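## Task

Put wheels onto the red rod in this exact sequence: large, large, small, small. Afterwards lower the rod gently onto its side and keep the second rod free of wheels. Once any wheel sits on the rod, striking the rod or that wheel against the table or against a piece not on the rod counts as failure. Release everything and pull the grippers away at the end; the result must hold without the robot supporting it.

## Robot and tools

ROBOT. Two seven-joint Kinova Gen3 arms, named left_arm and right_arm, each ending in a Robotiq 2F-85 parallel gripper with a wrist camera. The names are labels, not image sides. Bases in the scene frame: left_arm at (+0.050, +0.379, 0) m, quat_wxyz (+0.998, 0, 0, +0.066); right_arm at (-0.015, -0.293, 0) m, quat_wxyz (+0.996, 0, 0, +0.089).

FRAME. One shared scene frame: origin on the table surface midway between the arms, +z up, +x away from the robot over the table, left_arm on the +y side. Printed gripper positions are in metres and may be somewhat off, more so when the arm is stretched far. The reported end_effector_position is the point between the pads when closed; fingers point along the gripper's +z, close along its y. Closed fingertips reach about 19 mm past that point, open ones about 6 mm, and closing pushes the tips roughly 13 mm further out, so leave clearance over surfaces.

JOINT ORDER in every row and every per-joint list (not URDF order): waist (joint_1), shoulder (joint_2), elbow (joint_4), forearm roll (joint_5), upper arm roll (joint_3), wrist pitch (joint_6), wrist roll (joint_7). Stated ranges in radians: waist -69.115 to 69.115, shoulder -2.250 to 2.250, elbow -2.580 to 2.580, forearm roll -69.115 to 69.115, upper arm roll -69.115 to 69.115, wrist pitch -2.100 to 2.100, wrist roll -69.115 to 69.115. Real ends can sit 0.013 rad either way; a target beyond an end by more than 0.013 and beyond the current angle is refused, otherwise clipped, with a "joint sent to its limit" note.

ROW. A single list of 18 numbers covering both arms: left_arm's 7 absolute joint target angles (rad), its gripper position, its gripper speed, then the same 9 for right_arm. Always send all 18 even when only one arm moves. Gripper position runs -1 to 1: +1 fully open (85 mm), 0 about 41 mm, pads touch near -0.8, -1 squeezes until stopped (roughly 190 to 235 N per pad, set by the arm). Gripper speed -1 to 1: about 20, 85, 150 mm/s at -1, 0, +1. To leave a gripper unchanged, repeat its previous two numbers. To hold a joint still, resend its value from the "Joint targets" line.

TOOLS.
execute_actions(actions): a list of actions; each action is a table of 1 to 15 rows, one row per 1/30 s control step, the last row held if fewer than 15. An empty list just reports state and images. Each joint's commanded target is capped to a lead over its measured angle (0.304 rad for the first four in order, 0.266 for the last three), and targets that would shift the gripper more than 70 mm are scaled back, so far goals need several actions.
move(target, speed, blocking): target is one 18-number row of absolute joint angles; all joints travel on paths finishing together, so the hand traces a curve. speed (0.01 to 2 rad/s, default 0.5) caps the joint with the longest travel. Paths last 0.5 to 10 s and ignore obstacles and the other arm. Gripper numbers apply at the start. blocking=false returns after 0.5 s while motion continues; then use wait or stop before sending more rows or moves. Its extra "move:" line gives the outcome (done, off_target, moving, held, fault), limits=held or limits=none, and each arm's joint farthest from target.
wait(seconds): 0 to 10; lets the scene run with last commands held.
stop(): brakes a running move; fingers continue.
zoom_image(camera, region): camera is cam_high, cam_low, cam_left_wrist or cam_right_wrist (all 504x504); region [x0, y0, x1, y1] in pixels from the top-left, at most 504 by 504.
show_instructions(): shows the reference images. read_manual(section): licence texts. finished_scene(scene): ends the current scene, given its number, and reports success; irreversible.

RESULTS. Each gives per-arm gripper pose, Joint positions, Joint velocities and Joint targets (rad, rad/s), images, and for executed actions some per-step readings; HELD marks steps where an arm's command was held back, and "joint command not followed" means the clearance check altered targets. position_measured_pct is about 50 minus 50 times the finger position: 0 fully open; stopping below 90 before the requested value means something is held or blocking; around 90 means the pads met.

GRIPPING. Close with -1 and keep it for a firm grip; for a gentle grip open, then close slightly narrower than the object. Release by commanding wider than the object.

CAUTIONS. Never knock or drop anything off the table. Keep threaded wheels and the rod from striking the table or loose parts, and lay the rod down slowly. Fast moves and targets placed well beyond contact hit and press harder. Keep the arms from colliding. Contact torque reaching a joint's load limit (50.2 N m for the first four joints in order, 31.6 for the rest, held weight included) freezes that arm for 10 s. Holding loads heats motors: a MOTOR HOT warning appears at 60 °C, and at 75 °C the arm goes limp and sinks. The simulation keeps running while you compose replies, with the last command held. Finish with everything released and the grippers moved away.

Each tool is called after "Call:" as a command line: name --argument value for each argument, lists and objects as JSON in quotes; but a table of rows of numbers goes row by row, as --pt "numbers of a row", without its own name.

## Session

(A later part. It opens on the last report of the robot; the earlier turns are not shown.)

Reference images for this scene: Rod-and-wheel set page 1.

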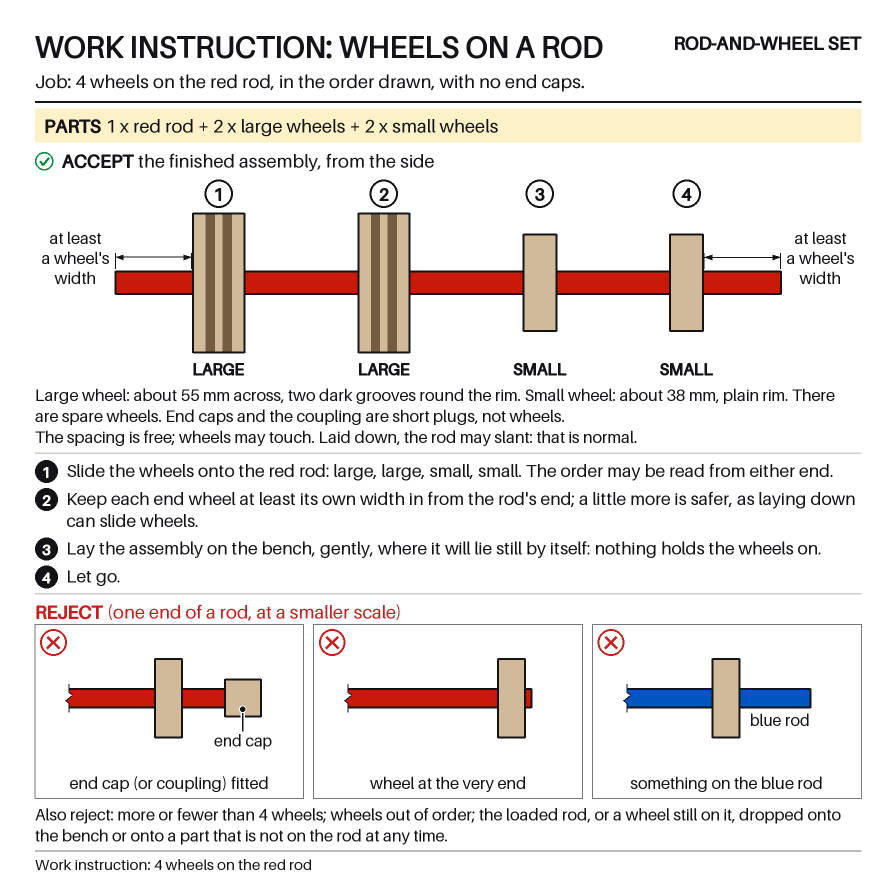

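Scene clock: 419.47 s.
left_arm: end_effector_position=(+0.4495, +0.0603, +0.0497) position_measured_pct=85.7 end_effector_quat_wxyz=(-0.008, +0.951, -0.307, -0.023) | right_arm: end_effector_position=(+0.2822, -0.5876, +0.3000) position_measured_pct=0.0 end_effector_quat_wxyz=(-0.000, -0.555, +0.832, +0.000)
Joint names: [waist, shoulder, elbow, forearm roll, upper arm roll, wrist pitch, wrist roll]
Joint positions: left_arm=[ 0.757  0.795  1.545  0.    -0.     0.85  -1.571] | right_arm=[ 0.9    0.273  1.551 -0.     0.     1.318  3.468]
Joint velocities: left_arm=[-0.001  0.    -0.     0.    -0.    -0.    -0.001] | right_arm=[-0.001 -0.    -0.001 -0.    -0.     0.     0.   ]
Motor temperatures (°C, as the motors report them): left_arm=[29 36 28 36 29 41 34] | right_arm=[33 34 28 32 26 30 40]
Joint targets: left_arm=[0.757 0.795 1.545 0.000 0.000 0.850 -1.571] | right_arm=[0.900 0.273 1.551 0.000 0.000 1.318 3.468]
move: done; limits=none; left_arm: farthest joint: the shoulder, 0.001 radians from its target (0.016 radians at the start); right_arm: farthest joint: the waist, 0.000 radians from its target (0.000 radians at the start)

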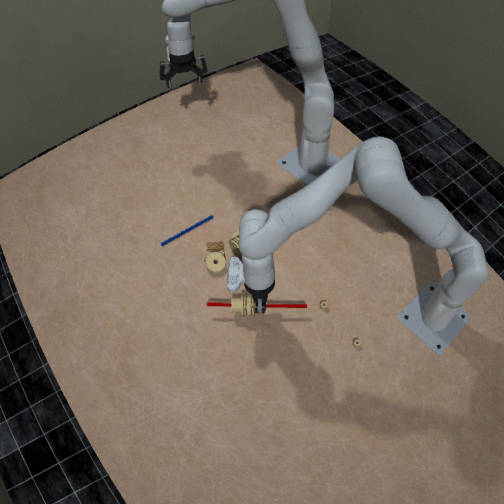

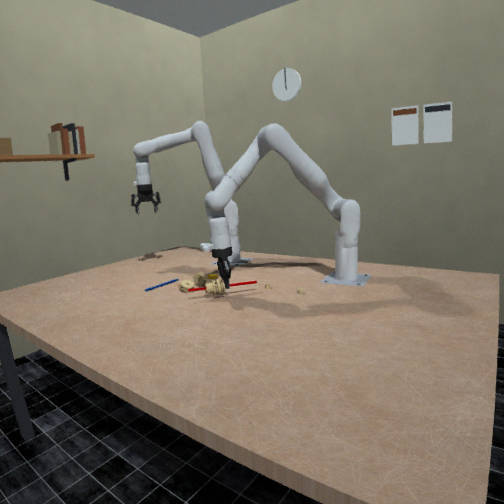

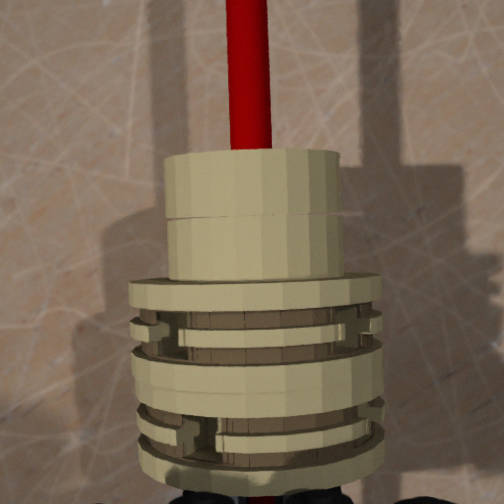

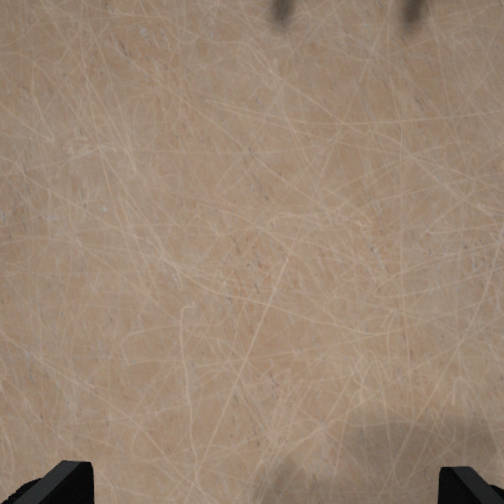

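Call:
move --target '[0.7573,0.8062,1.5494,0,0,0.8344,-1.5708,-1,-0.3, 0.9,0.2727,1.5511,0,0,1.3178,3.4682,1,0.5]' --speed 0.01

Call:
zoom_image --camera "cam_low" --region '[170,250,270,310]'

Scene clock: 427.30 s.
left_arm: end_effector_position=(+0.4494, +0.0604, +0.0427) position_measured_pct=85.7 end_effector_quat_wxyz=(-0.008, +0.951, -0.307, -0.023) | right_arm: end_effector_position=(+0.2822, -0.5876, +0.3000) position_measured_pct=0.0 end_effector_quat_wxyz=(-0.000, -0.555, +0.832, +0.000)
Joint names: [waist, shoulder, elbow, forearm roll, upper arm roll, wrist pitch, wrist roll]
Joint positions: left_arm=[ 0.757  0.807  1.55   0.    -0.     0.834 -1.571] | right_arm=[0.9   0.273 1.551 0.    0.    1.318 3.468]
Joint velocities: left_arm=[-0.001 -0.    -0.     0.    -0.    -0.    -0.   ] | right_arm=[ 0.     0.     0.001 -0.    -0.     0.     0.   ]
Motor temperatures (°C, as the motors report them): left_arm=[29 36 28 36 29 41 34] | right_arm=[33 34 28 32 26 30 40]
Joint targets: left_arm=[0.757 0.806 1.549 0.000 0.000 0.834 -1.571] | right_arm=[0.900 0.273 1.551 0.000 0.000 1.318 3.468]
move: done; limits=none; left_arm: farthest joint: the shoulder, 0.001 radians from its target (0.011 radians at the start); right_arm: farthest joint: the waist, 0.000 radians from its target (0.000 radians at the start)

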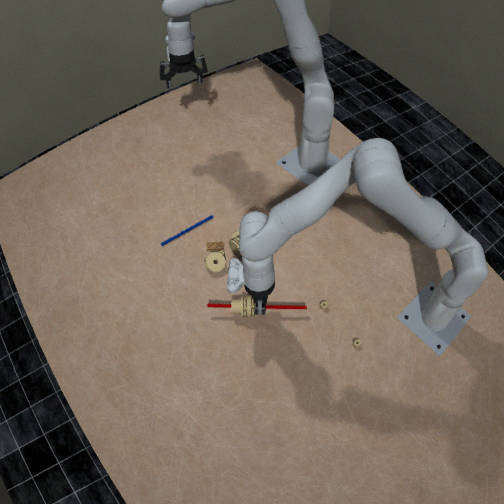

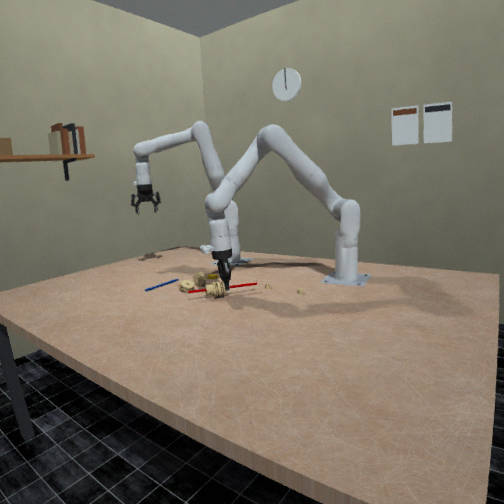

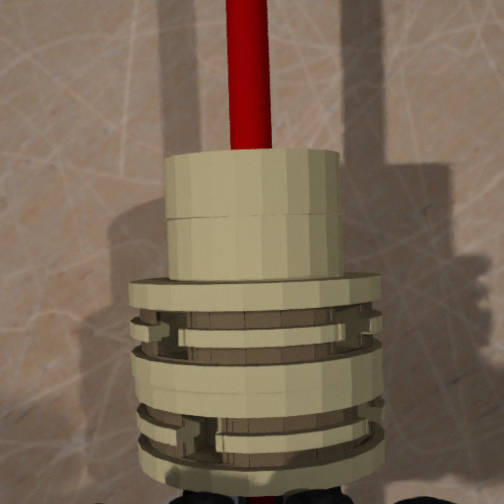

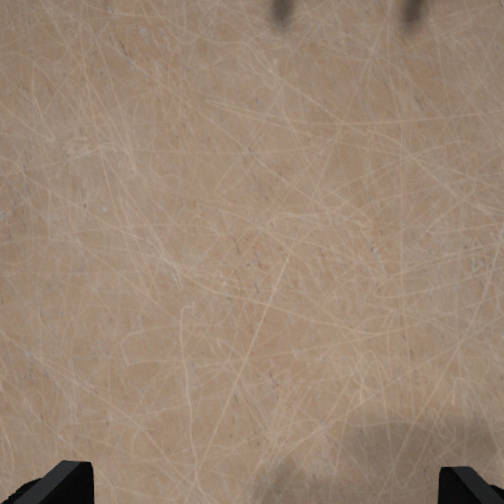

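Region (170, 250, 270, 310) of cam_low's 504x504 image, scaled by 5.040, with more detail than that image has; it fills the top 302 rows of this view, and the rest is white.

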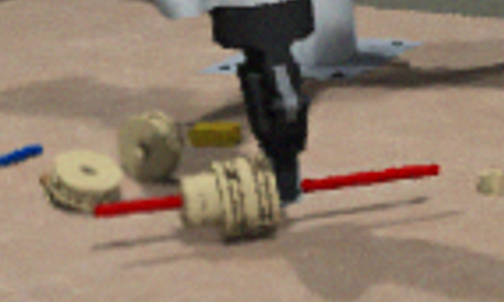

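Call:
move --target '[0.7573,0.8111,1.5512,0,0,0.8277,-1.5708,-1,-0.3, 0.9,0.2727,1.5511,0,0,1.3178,3.4682,1,0.5]' --speed 0.01

Call:
move --target '[0.7573,0.8136,1.5521,0,0,0.8243,-1.5708,-1,-0.3, 0.9,0.2727,1.5511,0,0,1.3178,3.4682,1,0.5]' --speed 0.01

Scene clock: 430.93 s.
left_arm: end_effector_position=(+0.4493, +0.0604, +0.0397) position_measured_pct=85.7 end_effector_quat_wxyz=(-0.008, +0.951, -0.307, -0.023) | right_arm: end_effector_position=(+0.2822, -0.5876, +0.3000) position_measured_pct=0.0 end_effector_quat_wxyz=(-0.000, -0.555, +0.832, +0.000)
Joint names: [waist, shoulder, elbow, forearm roll, upper arm roll, wrist pitch, wrist roll]
Joint positions: left_arm=[ 0.757  0.812  1.551  0.    -0.     0.828 -1.571] | right_arm=[0.9   0.273 1.551 0.    0.    1.318 3.468]
Joint velocities: left_arm=[ 0.     0.     0.001 -0.     0.001  0.001 -0.001] | right_arm=[-0.     0.     0.001  0.    -0.     0.    -0.   ]
Motor temperatures (°C, as the motors report them): left_arm=[29 36 28 36 29 41 34] | right_arm=[33 34 28 32 26 30 40]
Joint targets: left_arm=[0.757 0.811 1.551 0.000 0.000 0.828 -1.571] | right_arm=[0.900 0.273 1.551 0.000 0.000 1.318 3.468]
move: done; limits=none; left_arm: farthest joint: the shoulder, 0.001 radians from its target (0.004 radians at the start); right_arm: farthest joint: the waist, 0.000 radians from its target (0.000 radians at the start)

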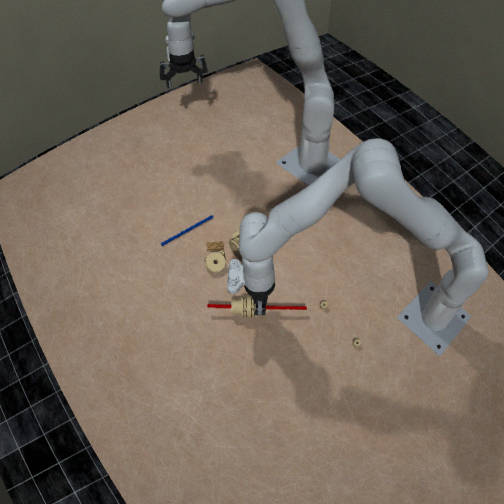

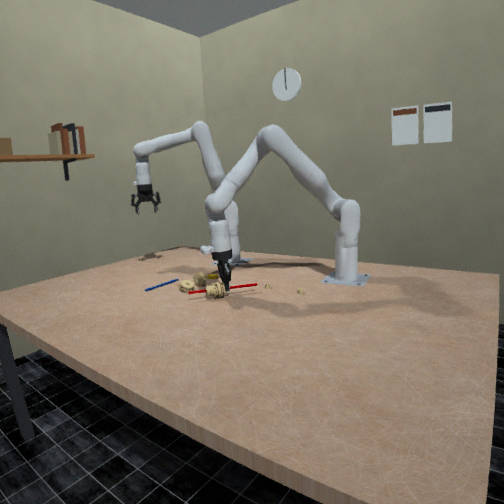

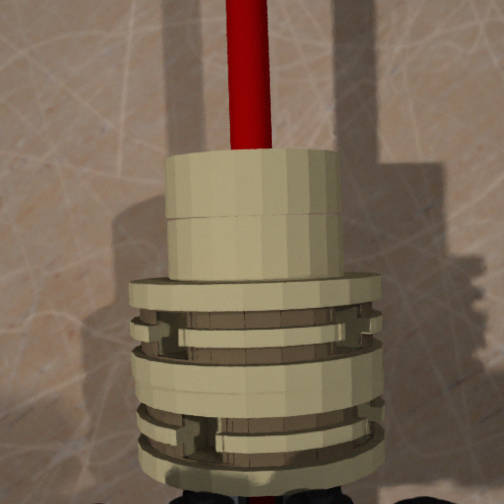

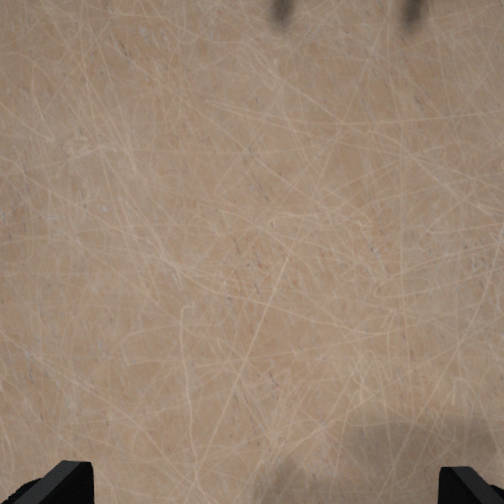

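Scene clock: 431.63 s.
left_arm: end_effector_position=(+0.4493, +0.0604, +0.0382) position_measured_pct=85.7 end_effector_quat_wxyz=(-0.008, +0.951, -0.307, -0.023) | right_arm: end_effector_position=(+0.2822, -0.5876, +0.3000) position_measured_pct=0.0 end_effector_quat_wxyz=(-0.000, -0.555, +0.832, +0.000)
Joint names: [waist, shoulder, elbow, forearm roll, upper arm roll, wrist pitch, wrist roll]
Joint positions: left_arm=[ 0.757  0.814  1.552  0.    -0.     0.824 -1.571] | right_arm=[0.9   0.273 1.551 0.    0.    1.318 3.468]
Joint velocities: left_arm=[ 0.001 -0.001  0.     0.    -0.    -0.    -0.   ] | right_arm=[-0.     0.    -0.001  0.001 -0.     0.    -0.   ]
Motor temperatures (°C, as the motors report them): left_arm=[29 36 28 36 29 41 34] | right_arm=[33 34 28 32 26 30 40]
Joint targets: left_arm=[0.757 0.814 1.552 0.000 0.000 0.824 -1.571] | right_arm=[0.900 0.273 1.551 0.000 0.000 1.318 3.468]
move: done; limits=none; left_arm: farthest joint: the shoulder, 0.001 radians from its target (0.002 radians at the start); right_arm: farthest joint: the waist, 0.000 radians from its target (0.000 radians at the start)

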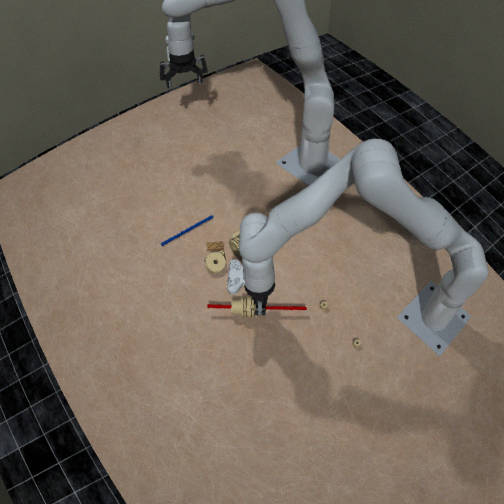

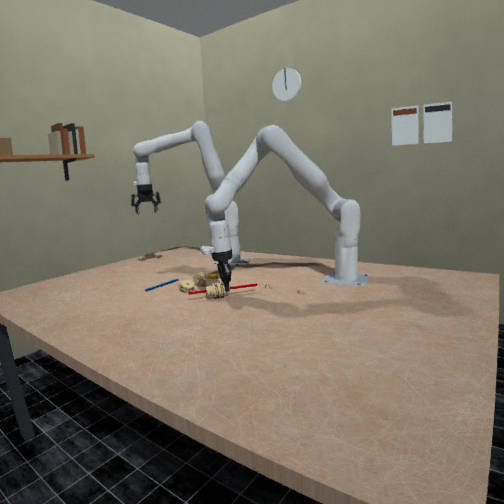

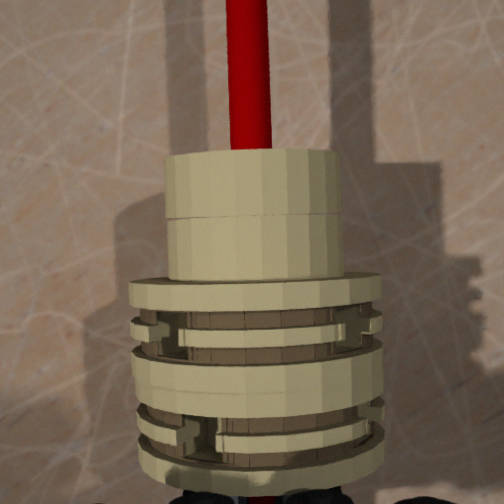

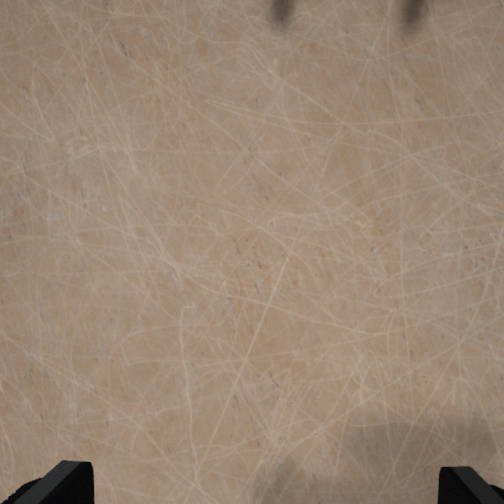

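Call:
move --target '[0.7573,0.8161,1.553,0,0,0.8209,-1.5708,-1,-0.3, 0.9,0.2727,1.5511,0,0,1.3178,3.4682,1,0.5]' --speed 0.01

Call:
zoom_image --camera "cam_low" --region '[180,260,260,305]'

Scene clock: 434.33 s.
left_arm: end_effector_position=(+0.4493, +0.0604, +0.0368) position_measured_pct=85.7 end_effector_quat_wxyz=(-0.008, +0.951, -0.307, -0.023) | right_arm: end_effector_position=(+0.2822, -0.5876, +0.3000) position_measured_pct=0.0 end_effector_quat_wxyz=(-0.000, -0.555, +0.832, +0.000)
Joint names: [waist, shoulder, elbow, forearm roll, upper arm roll, wrist pitch, wrist roll]
Joint positions: left_arm=[ 0.757  0.816  1.553 -0.    -0.     0.821 -1.571] | right_arm=[0.9   0.273 1.551 0.    0.    1.318 3.468]
Joint velocities: left_arm=[-0.001 -0.     0.     0.    -0.     0.    -0.   ] | right_arm=[ 0.    -0.     0.001 -0.    -0.     0.     0.   ]
Motor temperatures (°C, as the motors report them): left_arm=[29 36 28 36 29 41 34] | right_arm=[33 34 28 32 26 30 40]
Joint targets: left_arm=[0.757 0.816 1.553 0.000 0.000 0.821 -1.571] | right_arm=[0.900 0.273 1.551 0.000 0.000 1.318 3.468]
move: done; limits=none; left_arm: farthest joint: the waist, 0.000 radians from its target (0.000 radians at the start); right_arm: farthest joint: the waist, 0.000 radians from its target (0.000 radians at the start)

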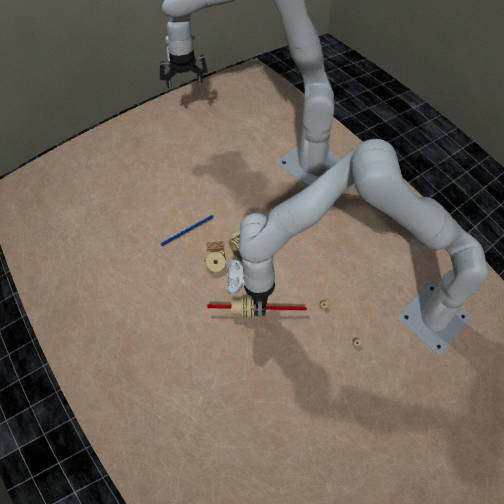

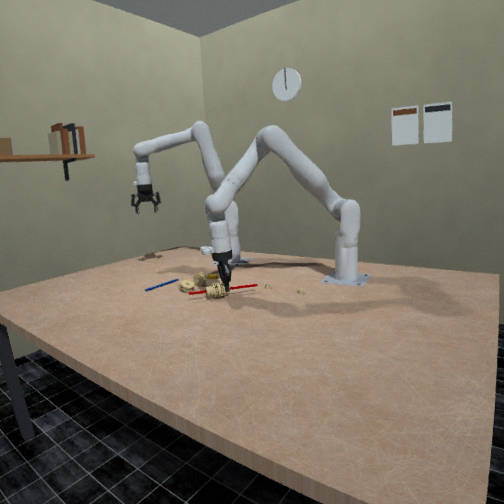

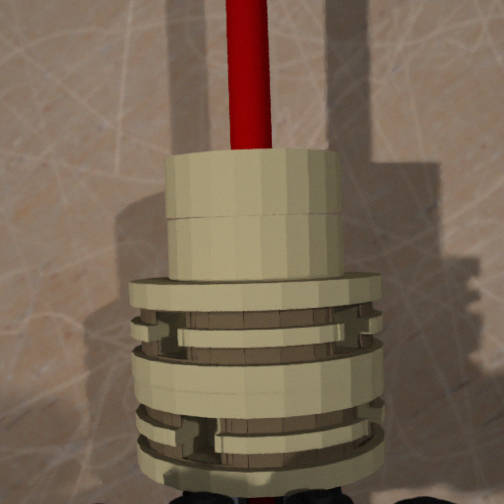

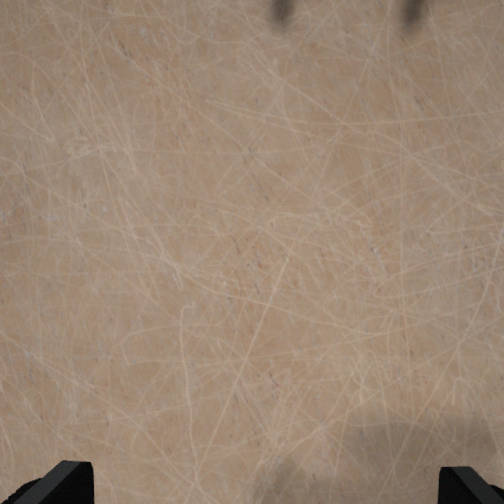

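Region (180, 260, 260, 305) of cam_low's 504x504 image, scaled by 6.300, with more detail than that image has; it fills the top 284 rows of this view, and the rest is white.

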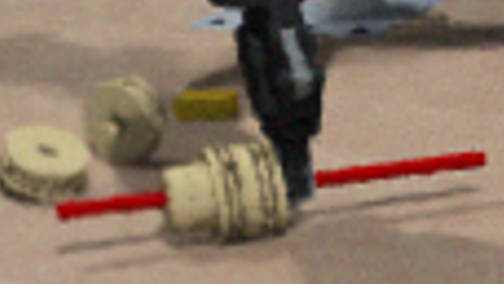

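Call:
move --target '[0.7573,0.8183,1.5538,0,0,0.8179,-1.5708,-1,-0.3, 0.9,0.2727,1.5511,0,0,1.3178,3.4682,1,0.5]' --speed 0.01

Scene clock: 436.47 s.
left_arm: end_effector_position=(+0.4494, +0.0604, +0.0356) position_measured_pct=85.7 end_effector_quat_wxyz=(-0.007, +0.951, -0.307, -0.023) | right_arm: end_effector_position=(+0.2822, -0.5876, +0.3000) position_measured_pct=0.0 end_effector_quat_wxyz=(-0.000, -0.555, +0.832, +0.000)
Joint names: [waist, shoulder, elbow, forearm roll, upper arm roll, wrist pitch, wrist roll]
Joint positions: left_arm=[ 0.757  0.818  1.554 -0.    -0.     0.818 -1.571] | right_arm=[0.9   0.273 1.551 0.    0.    1.318 3.468]
Joint velocities: left_arm=[-0. -0. -0.  0. -0.  0.  0.] | right_arm=[ 0.001 -0.    -0.    -0.     0.    -0.    -0.   ]
Motor temperatures (°C, as the motors report them): left_arm=[29 36 28 36 29 41 34] | right_arm=[33 33 28 32 26 30 40]
Joint targets: left_arm=[0.757 0.818 1.554 0.000 0.000 0.818 -1.571] | right_arm=[0.900 0.273 1.551 0.000 0.000 1.318 3.468]
move: done; limits=none; left_arm: farthest joint: the waist, 0.000 radians from its target (0.000 radians at the start); right_arm: farthest joint: the waist, 0.000 radians from its target (0.000 radians at the start)

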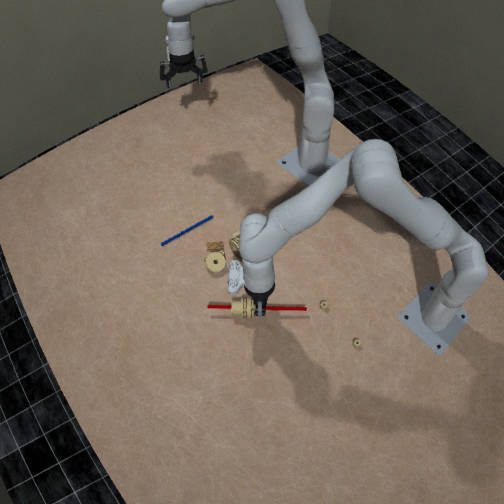

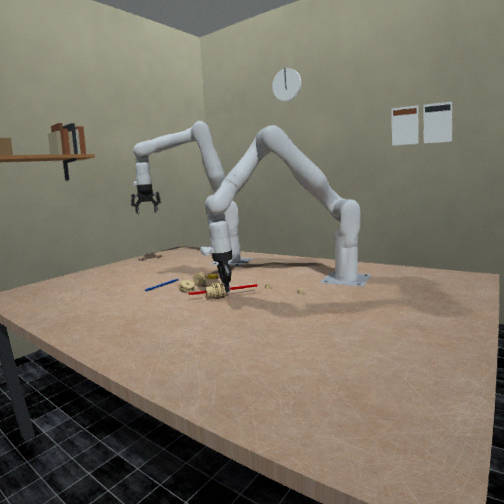

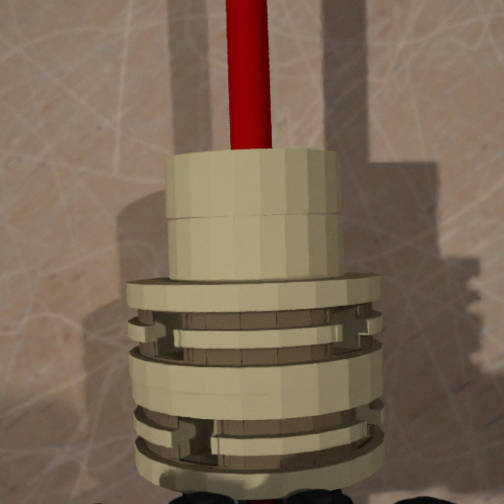

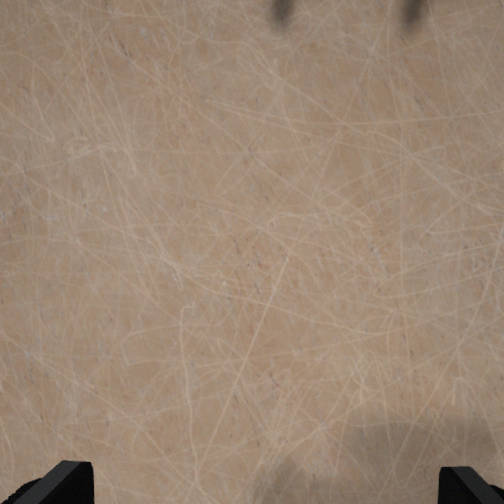

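Call:
move --target '[0.7573,0.8203,1.5545,0,0,0.8152,-1.5708,-1,-0.3, 0.9,0.2727,1.5511,0,0,1.3178,3.4682,1,0.5]' --speed 0.01

Call:
move --target '[0.7573,0.8203,1.5545,0,0,0.8152,-1.5708,-0.45,-1, 0.9,0.2727,1.5511,0,0,1.3178,3.4682,1,0.5]' --speed 0.01

Scene clock: 439.87 s.
left_arm: end_effector_position=(+0.4495, +0.0602, +0.0354) position_measured_pct=85.7 end_effector_quat_wxyz=(-0.007, +0.951, -0.307, -0.023) | right_arm: end_effector_position=(+0.2822, -0.5876, +0.3000) position_measured_pct=0.0 end_effector_quat_wxyz=(-0.000, -0.555, +0.832, +0.000)
Joint names: [waist, shoulder, elbow, forearm roll, upper arm roll, wrist pitch, wrist roll]
Joint positions: left_arm=[ 0.757  0.818  1.555  0.     0.     0.816 -1.571] | right_arm=[0.9   0.273 1.551 0.    0.    1.318 3.468]
Joint velocities: left_arm=[ 0.    -0.     0.001 -0.    -0.    -0.001 -0.   ] | right_arm=[ 0.     0.     0.001 -0.    -0.    -0.    -0.   ]
Motor temperatures (°C, as the motors report them): left_arm=[29 36 28 36 29 41 34] | right_arm=[33 33 28 32 26 30 40]
Joint targets: left_arm=[0.757 0.820 1.555 0.000 0.000 0.815 -1.571] | right_arm=[0.900 0.273 1.551 0.000 0.000 1.318 3.468]
move: done; limits=none; left_arm: farthest joint: the shoulder, 0.002 radians from its target (0.002 radians at the start); right_arm: farthest joint: the waist, 0.000 radians from its target (0.000 radians at the start)

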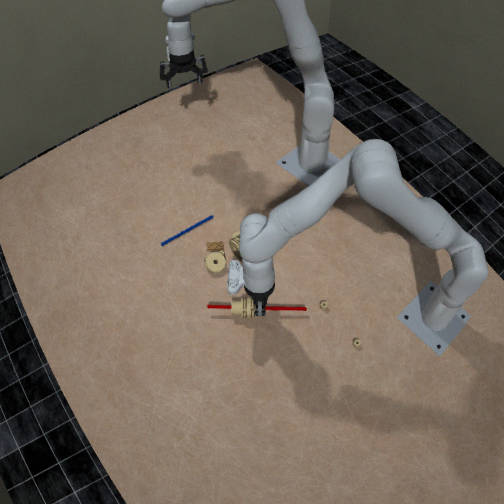

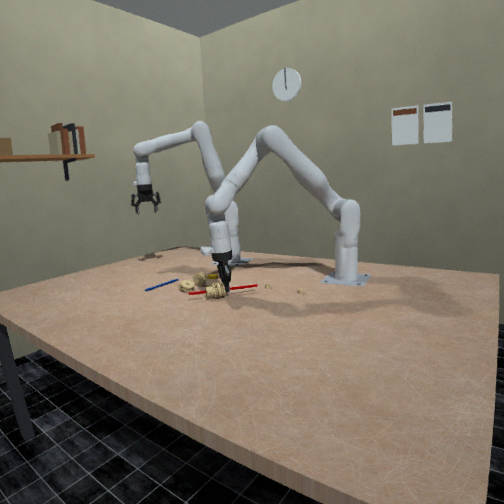

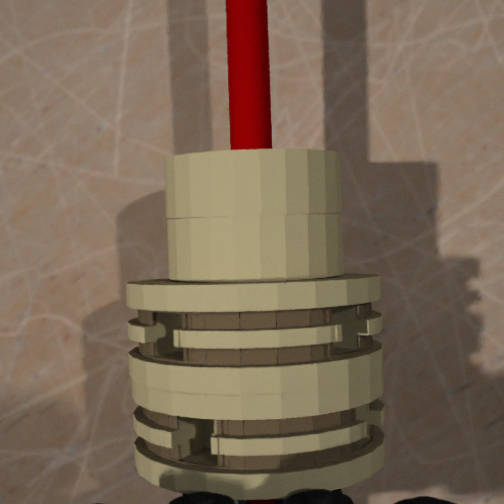

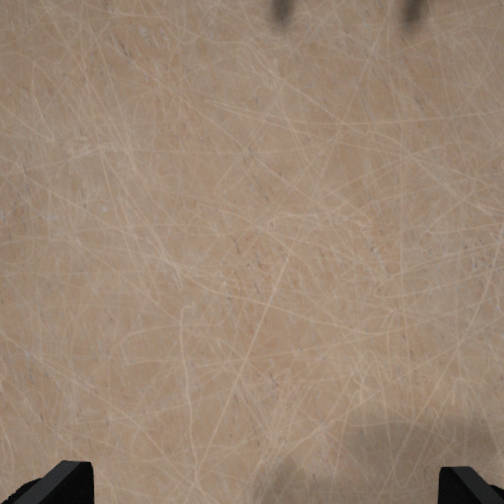

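Scene clock: 440.80 s.
left_arm: end_effector_position=(+0.4493, +0.0604, +0.0344) position_measured_pct=72.6 end_effector_quat_wxyz=(-0.007, +0.951, -0.307, -0.023) | right_arm: end_effector_position=(+0.2822, -0.5876, +0.3000) position_measured_pct=0.0 end_effector_quat_wxyz=(-0.000, -0.555, +0.832, +0.000)
Joint names: [waist, shoulder, elbow, forearm roll, upper arm roll, wrist pitch, wrist roll]
Joint positions: left_arm=[ 0.757  0.82   1.555 -0.     0.     0.815 -1.571] | right_arm=[0.9   0.273 1.551 0.    0.    1.318 3.468]
Joint velocities: left_arm=[-0.     0.001  0.    -0.001 -0.     0.    -0.   ] | right_arm=[-0.     0.     0.001  0.    -0.    -0.     0.   ]
Motor temperatures (°C, as the motors report them): left_arm=[29 36 28 36 29 41 34] | right_arm=[33 33 28 32 26 30 40]
Joint targets: left_arm=[0.757 0.820 1.555 0.000 0.000 0.815 -1.571] | right_arm=[0.900 0.273 1.551 0.000 0.000 1.318 3.468]
move: done; limits=none; left_arm: farthest joint: the waist, 0.000 radians from its target (0.000 radians at the start); right_arm: farthest joint: the waist, 0.000 radians from its target (0.000 radians at the start)

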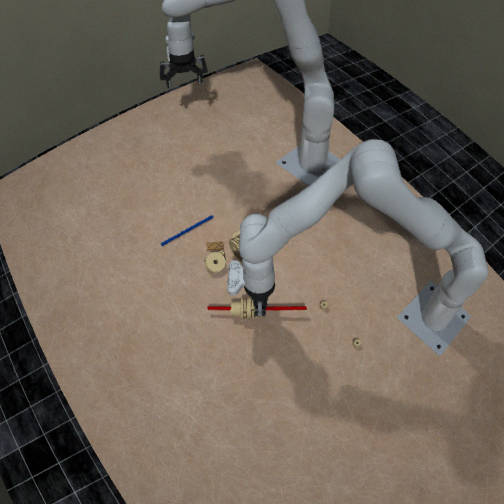

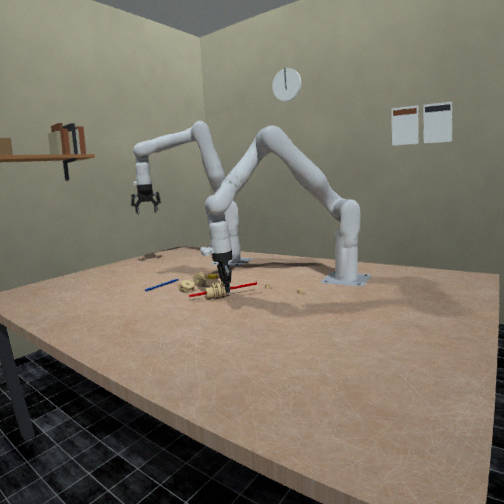

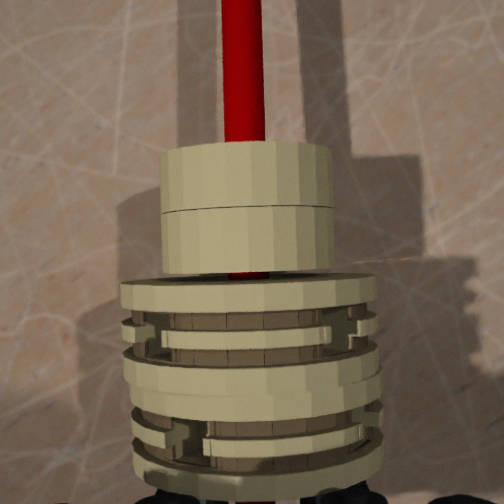

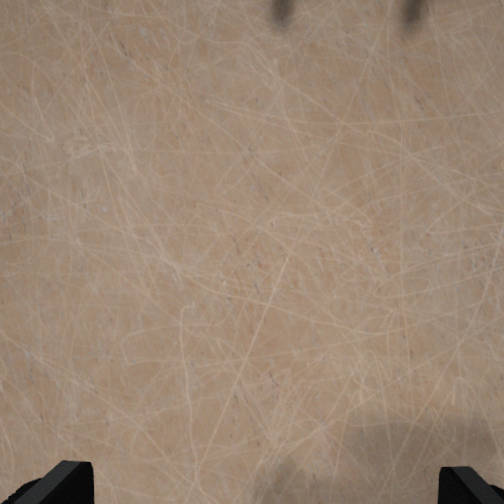

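Call:
move --target '[0.7573,0.70,1.51,0,0,0.98,-1.5708,-0.45,-1, 0.9,0.2727,1.5511,0,0,1.3178,3.4682,1,0.5]' --speed 0.2

Call:
move --target '[1.3,0.2727,1.5511,0,0,1.3178,-1.5708,1,0.5, 0.9,0.2727,1.5511,0,0,1.3178,3.4682,1,0.5]' --speed 0.8

Call:
zoom_image --camera "cam_high" --region '[150,200,350,350]'

Scene clock: 445.00 s.
left_arm: end_effector_position=(+0.4474, +0.0618, +0.1080) position_measured_pct=72.6 end_effector_quat_wxyz=(-0.007, +0.951, -0.307, -0.023) | right_arm: end_effector_position=(+0.2822, -0.5876, +0.3000) position_measured_pct=0.0 end_effector_quat_wxyz=(-0.000, -0.555, +0.832, +0.000)
Joint names: [waist, shoulder, elbow, forearm roll, upper arm roll, wrist pitch, wrist roll]
Joint positions: left_arm=[ 0.757  0.7    1.51  -0.     0.     0.98  -1.571] | right_arm=[0.9   0.273 1.551 0.    0.    1.318 3.468]
Joint velocities: left_arm=[-0.    -0.002  0.    -0.001  0.     0.    -0.   ] | right_arm=[-0.     0.    -0.001 -0.     0.     0.    -0.   ]
Motor temperatures (°C, as the motors report them): left_arm=[29 36 28 36 29 41 34] | right_arm=[33 33 28 32 26 30 40]
Joint targets: left_arm=[0.757 0.700 1.510 0.000 0.000 0.980 -1.571] | right_arm=[0.900 0.273 1.551 0.000 0.000 1.318 3.468]
move: done; limits=none; left_arm: farthest joint: the waist, 0.000 radians from its target (0.000 radians at the start); right_arm: farthest joint: the waist, 0.000 radians from its target (0.000 radians at the start)

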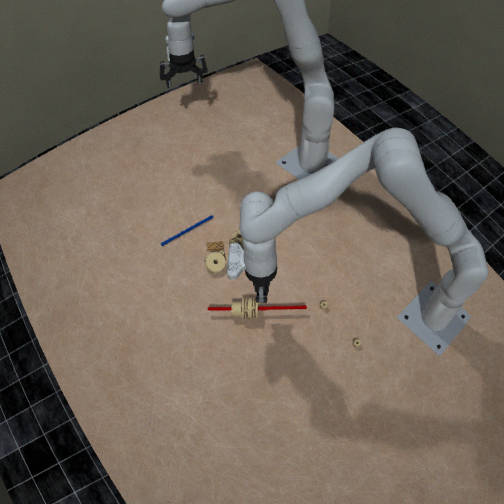

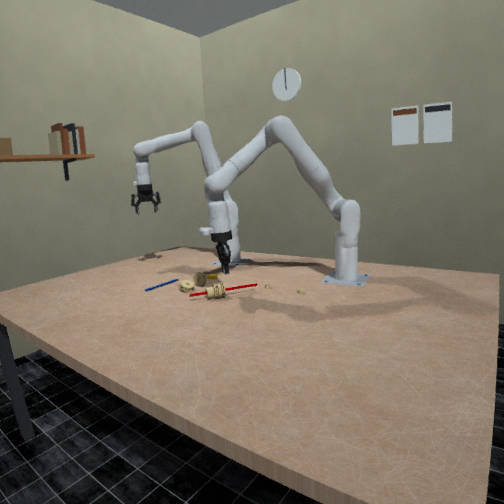

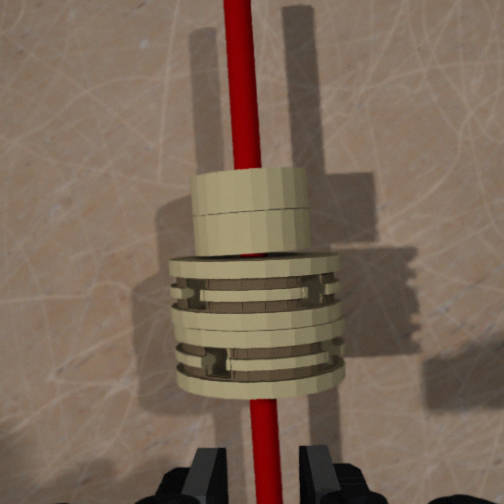

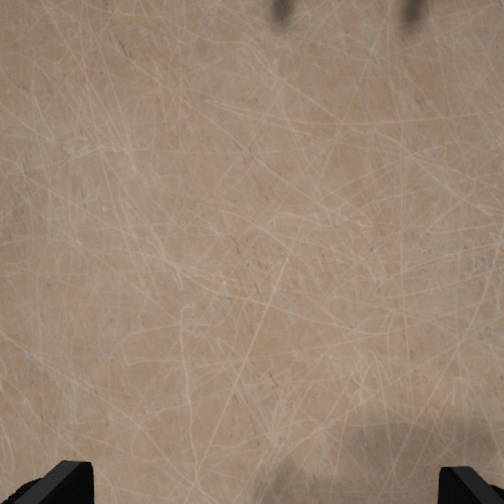

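Scene clock: 446.40 s.
left_arm: end_effector_position=(+0.1909, -0.0146, +0.3000) position_measured_pct=0.0 end_effector_quat_wxyz=(-0.000, +0.834, -0.551, -0.000) | right_arm: end_effector_position=(+0.2822, -0.5876, +0.3000) position_measured_pct=0.0 end_effector_quat_wxyz=(-0.000, -0.555, +0.832, +0.000)
Joint names: [waist, shoulder, elbow, forearm roll, upper arm roll, wrist pitch, wrist roll]
Joint positions: left_arm=[ 1.3    0.273  1.551  0.     0.     1.318 -1.571] | right_arm=[0.9   0.273 1.551 0.    0.    1.318 3.468]
Joint velocities: left_arm=[ 0.003 -0.002  0.    -0.001 -0.     0.001  0.   ] | right_arm=[ 0.    -0.     0.001 -0.001  0.     0.    -0.   ]
Motor temperatures (°C, as the motors report them): left_arm=[29 36 28 36 29 40 34] | right_arm=[33 33 28 32 26 30 40]
Joint targets: left_arm=[1.300 0.273 1.551 0.000 0.000 1.318 -1.571] | right_arm=[0.900 0.273 1.551 0.000 0.000 1.318 3.468]
move: done; limits=none; left_arm: farthest joint: the waist, 0.000 radians from its target (0.543 radians at the start); right_arm: farthest joint: the waist, 0.000 radians from its target (0.000 radians at the start)

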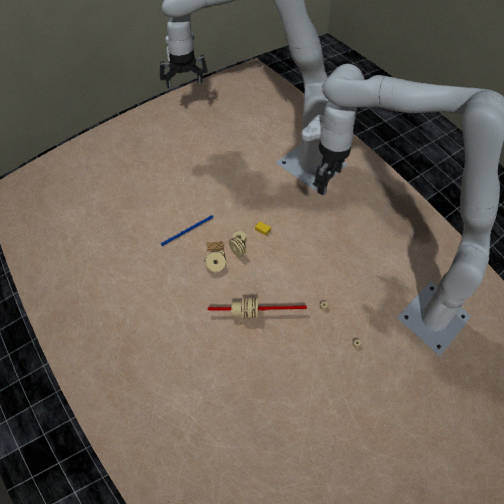

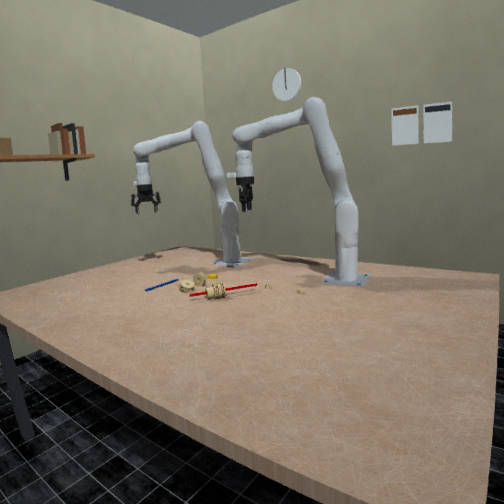

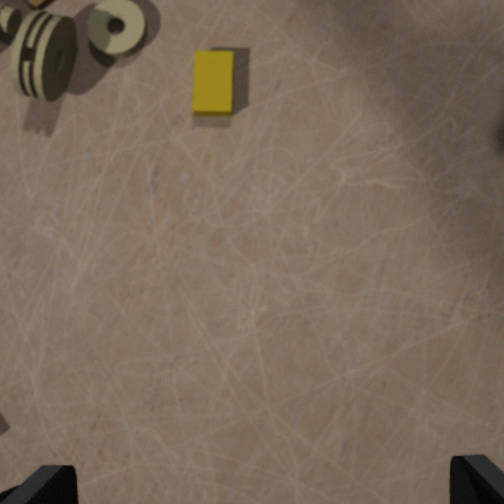

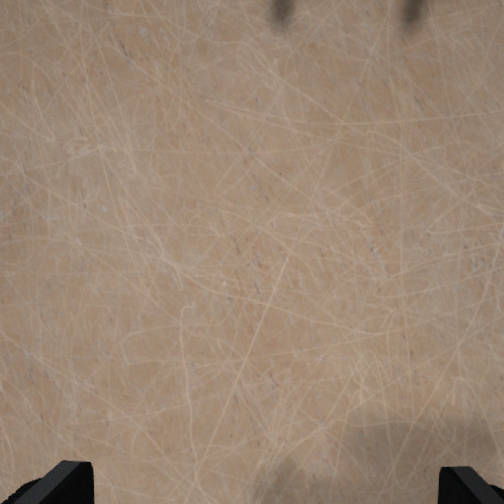

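Region (150, 200, 350, 350) of cam_high's 504x504 image, scaled by 2.520, with more detail than that image has; it fills the top 378 rows of this view, and the rest is white.

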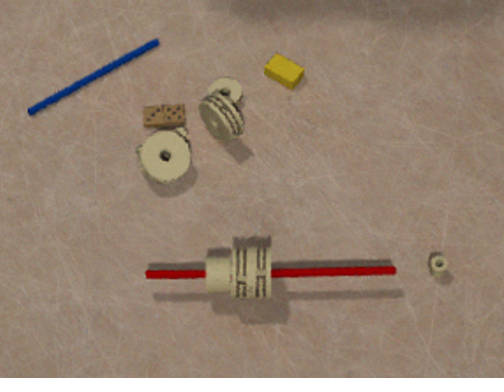

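Call:
finished_scene --scene 2

The scene is finished: the task was done.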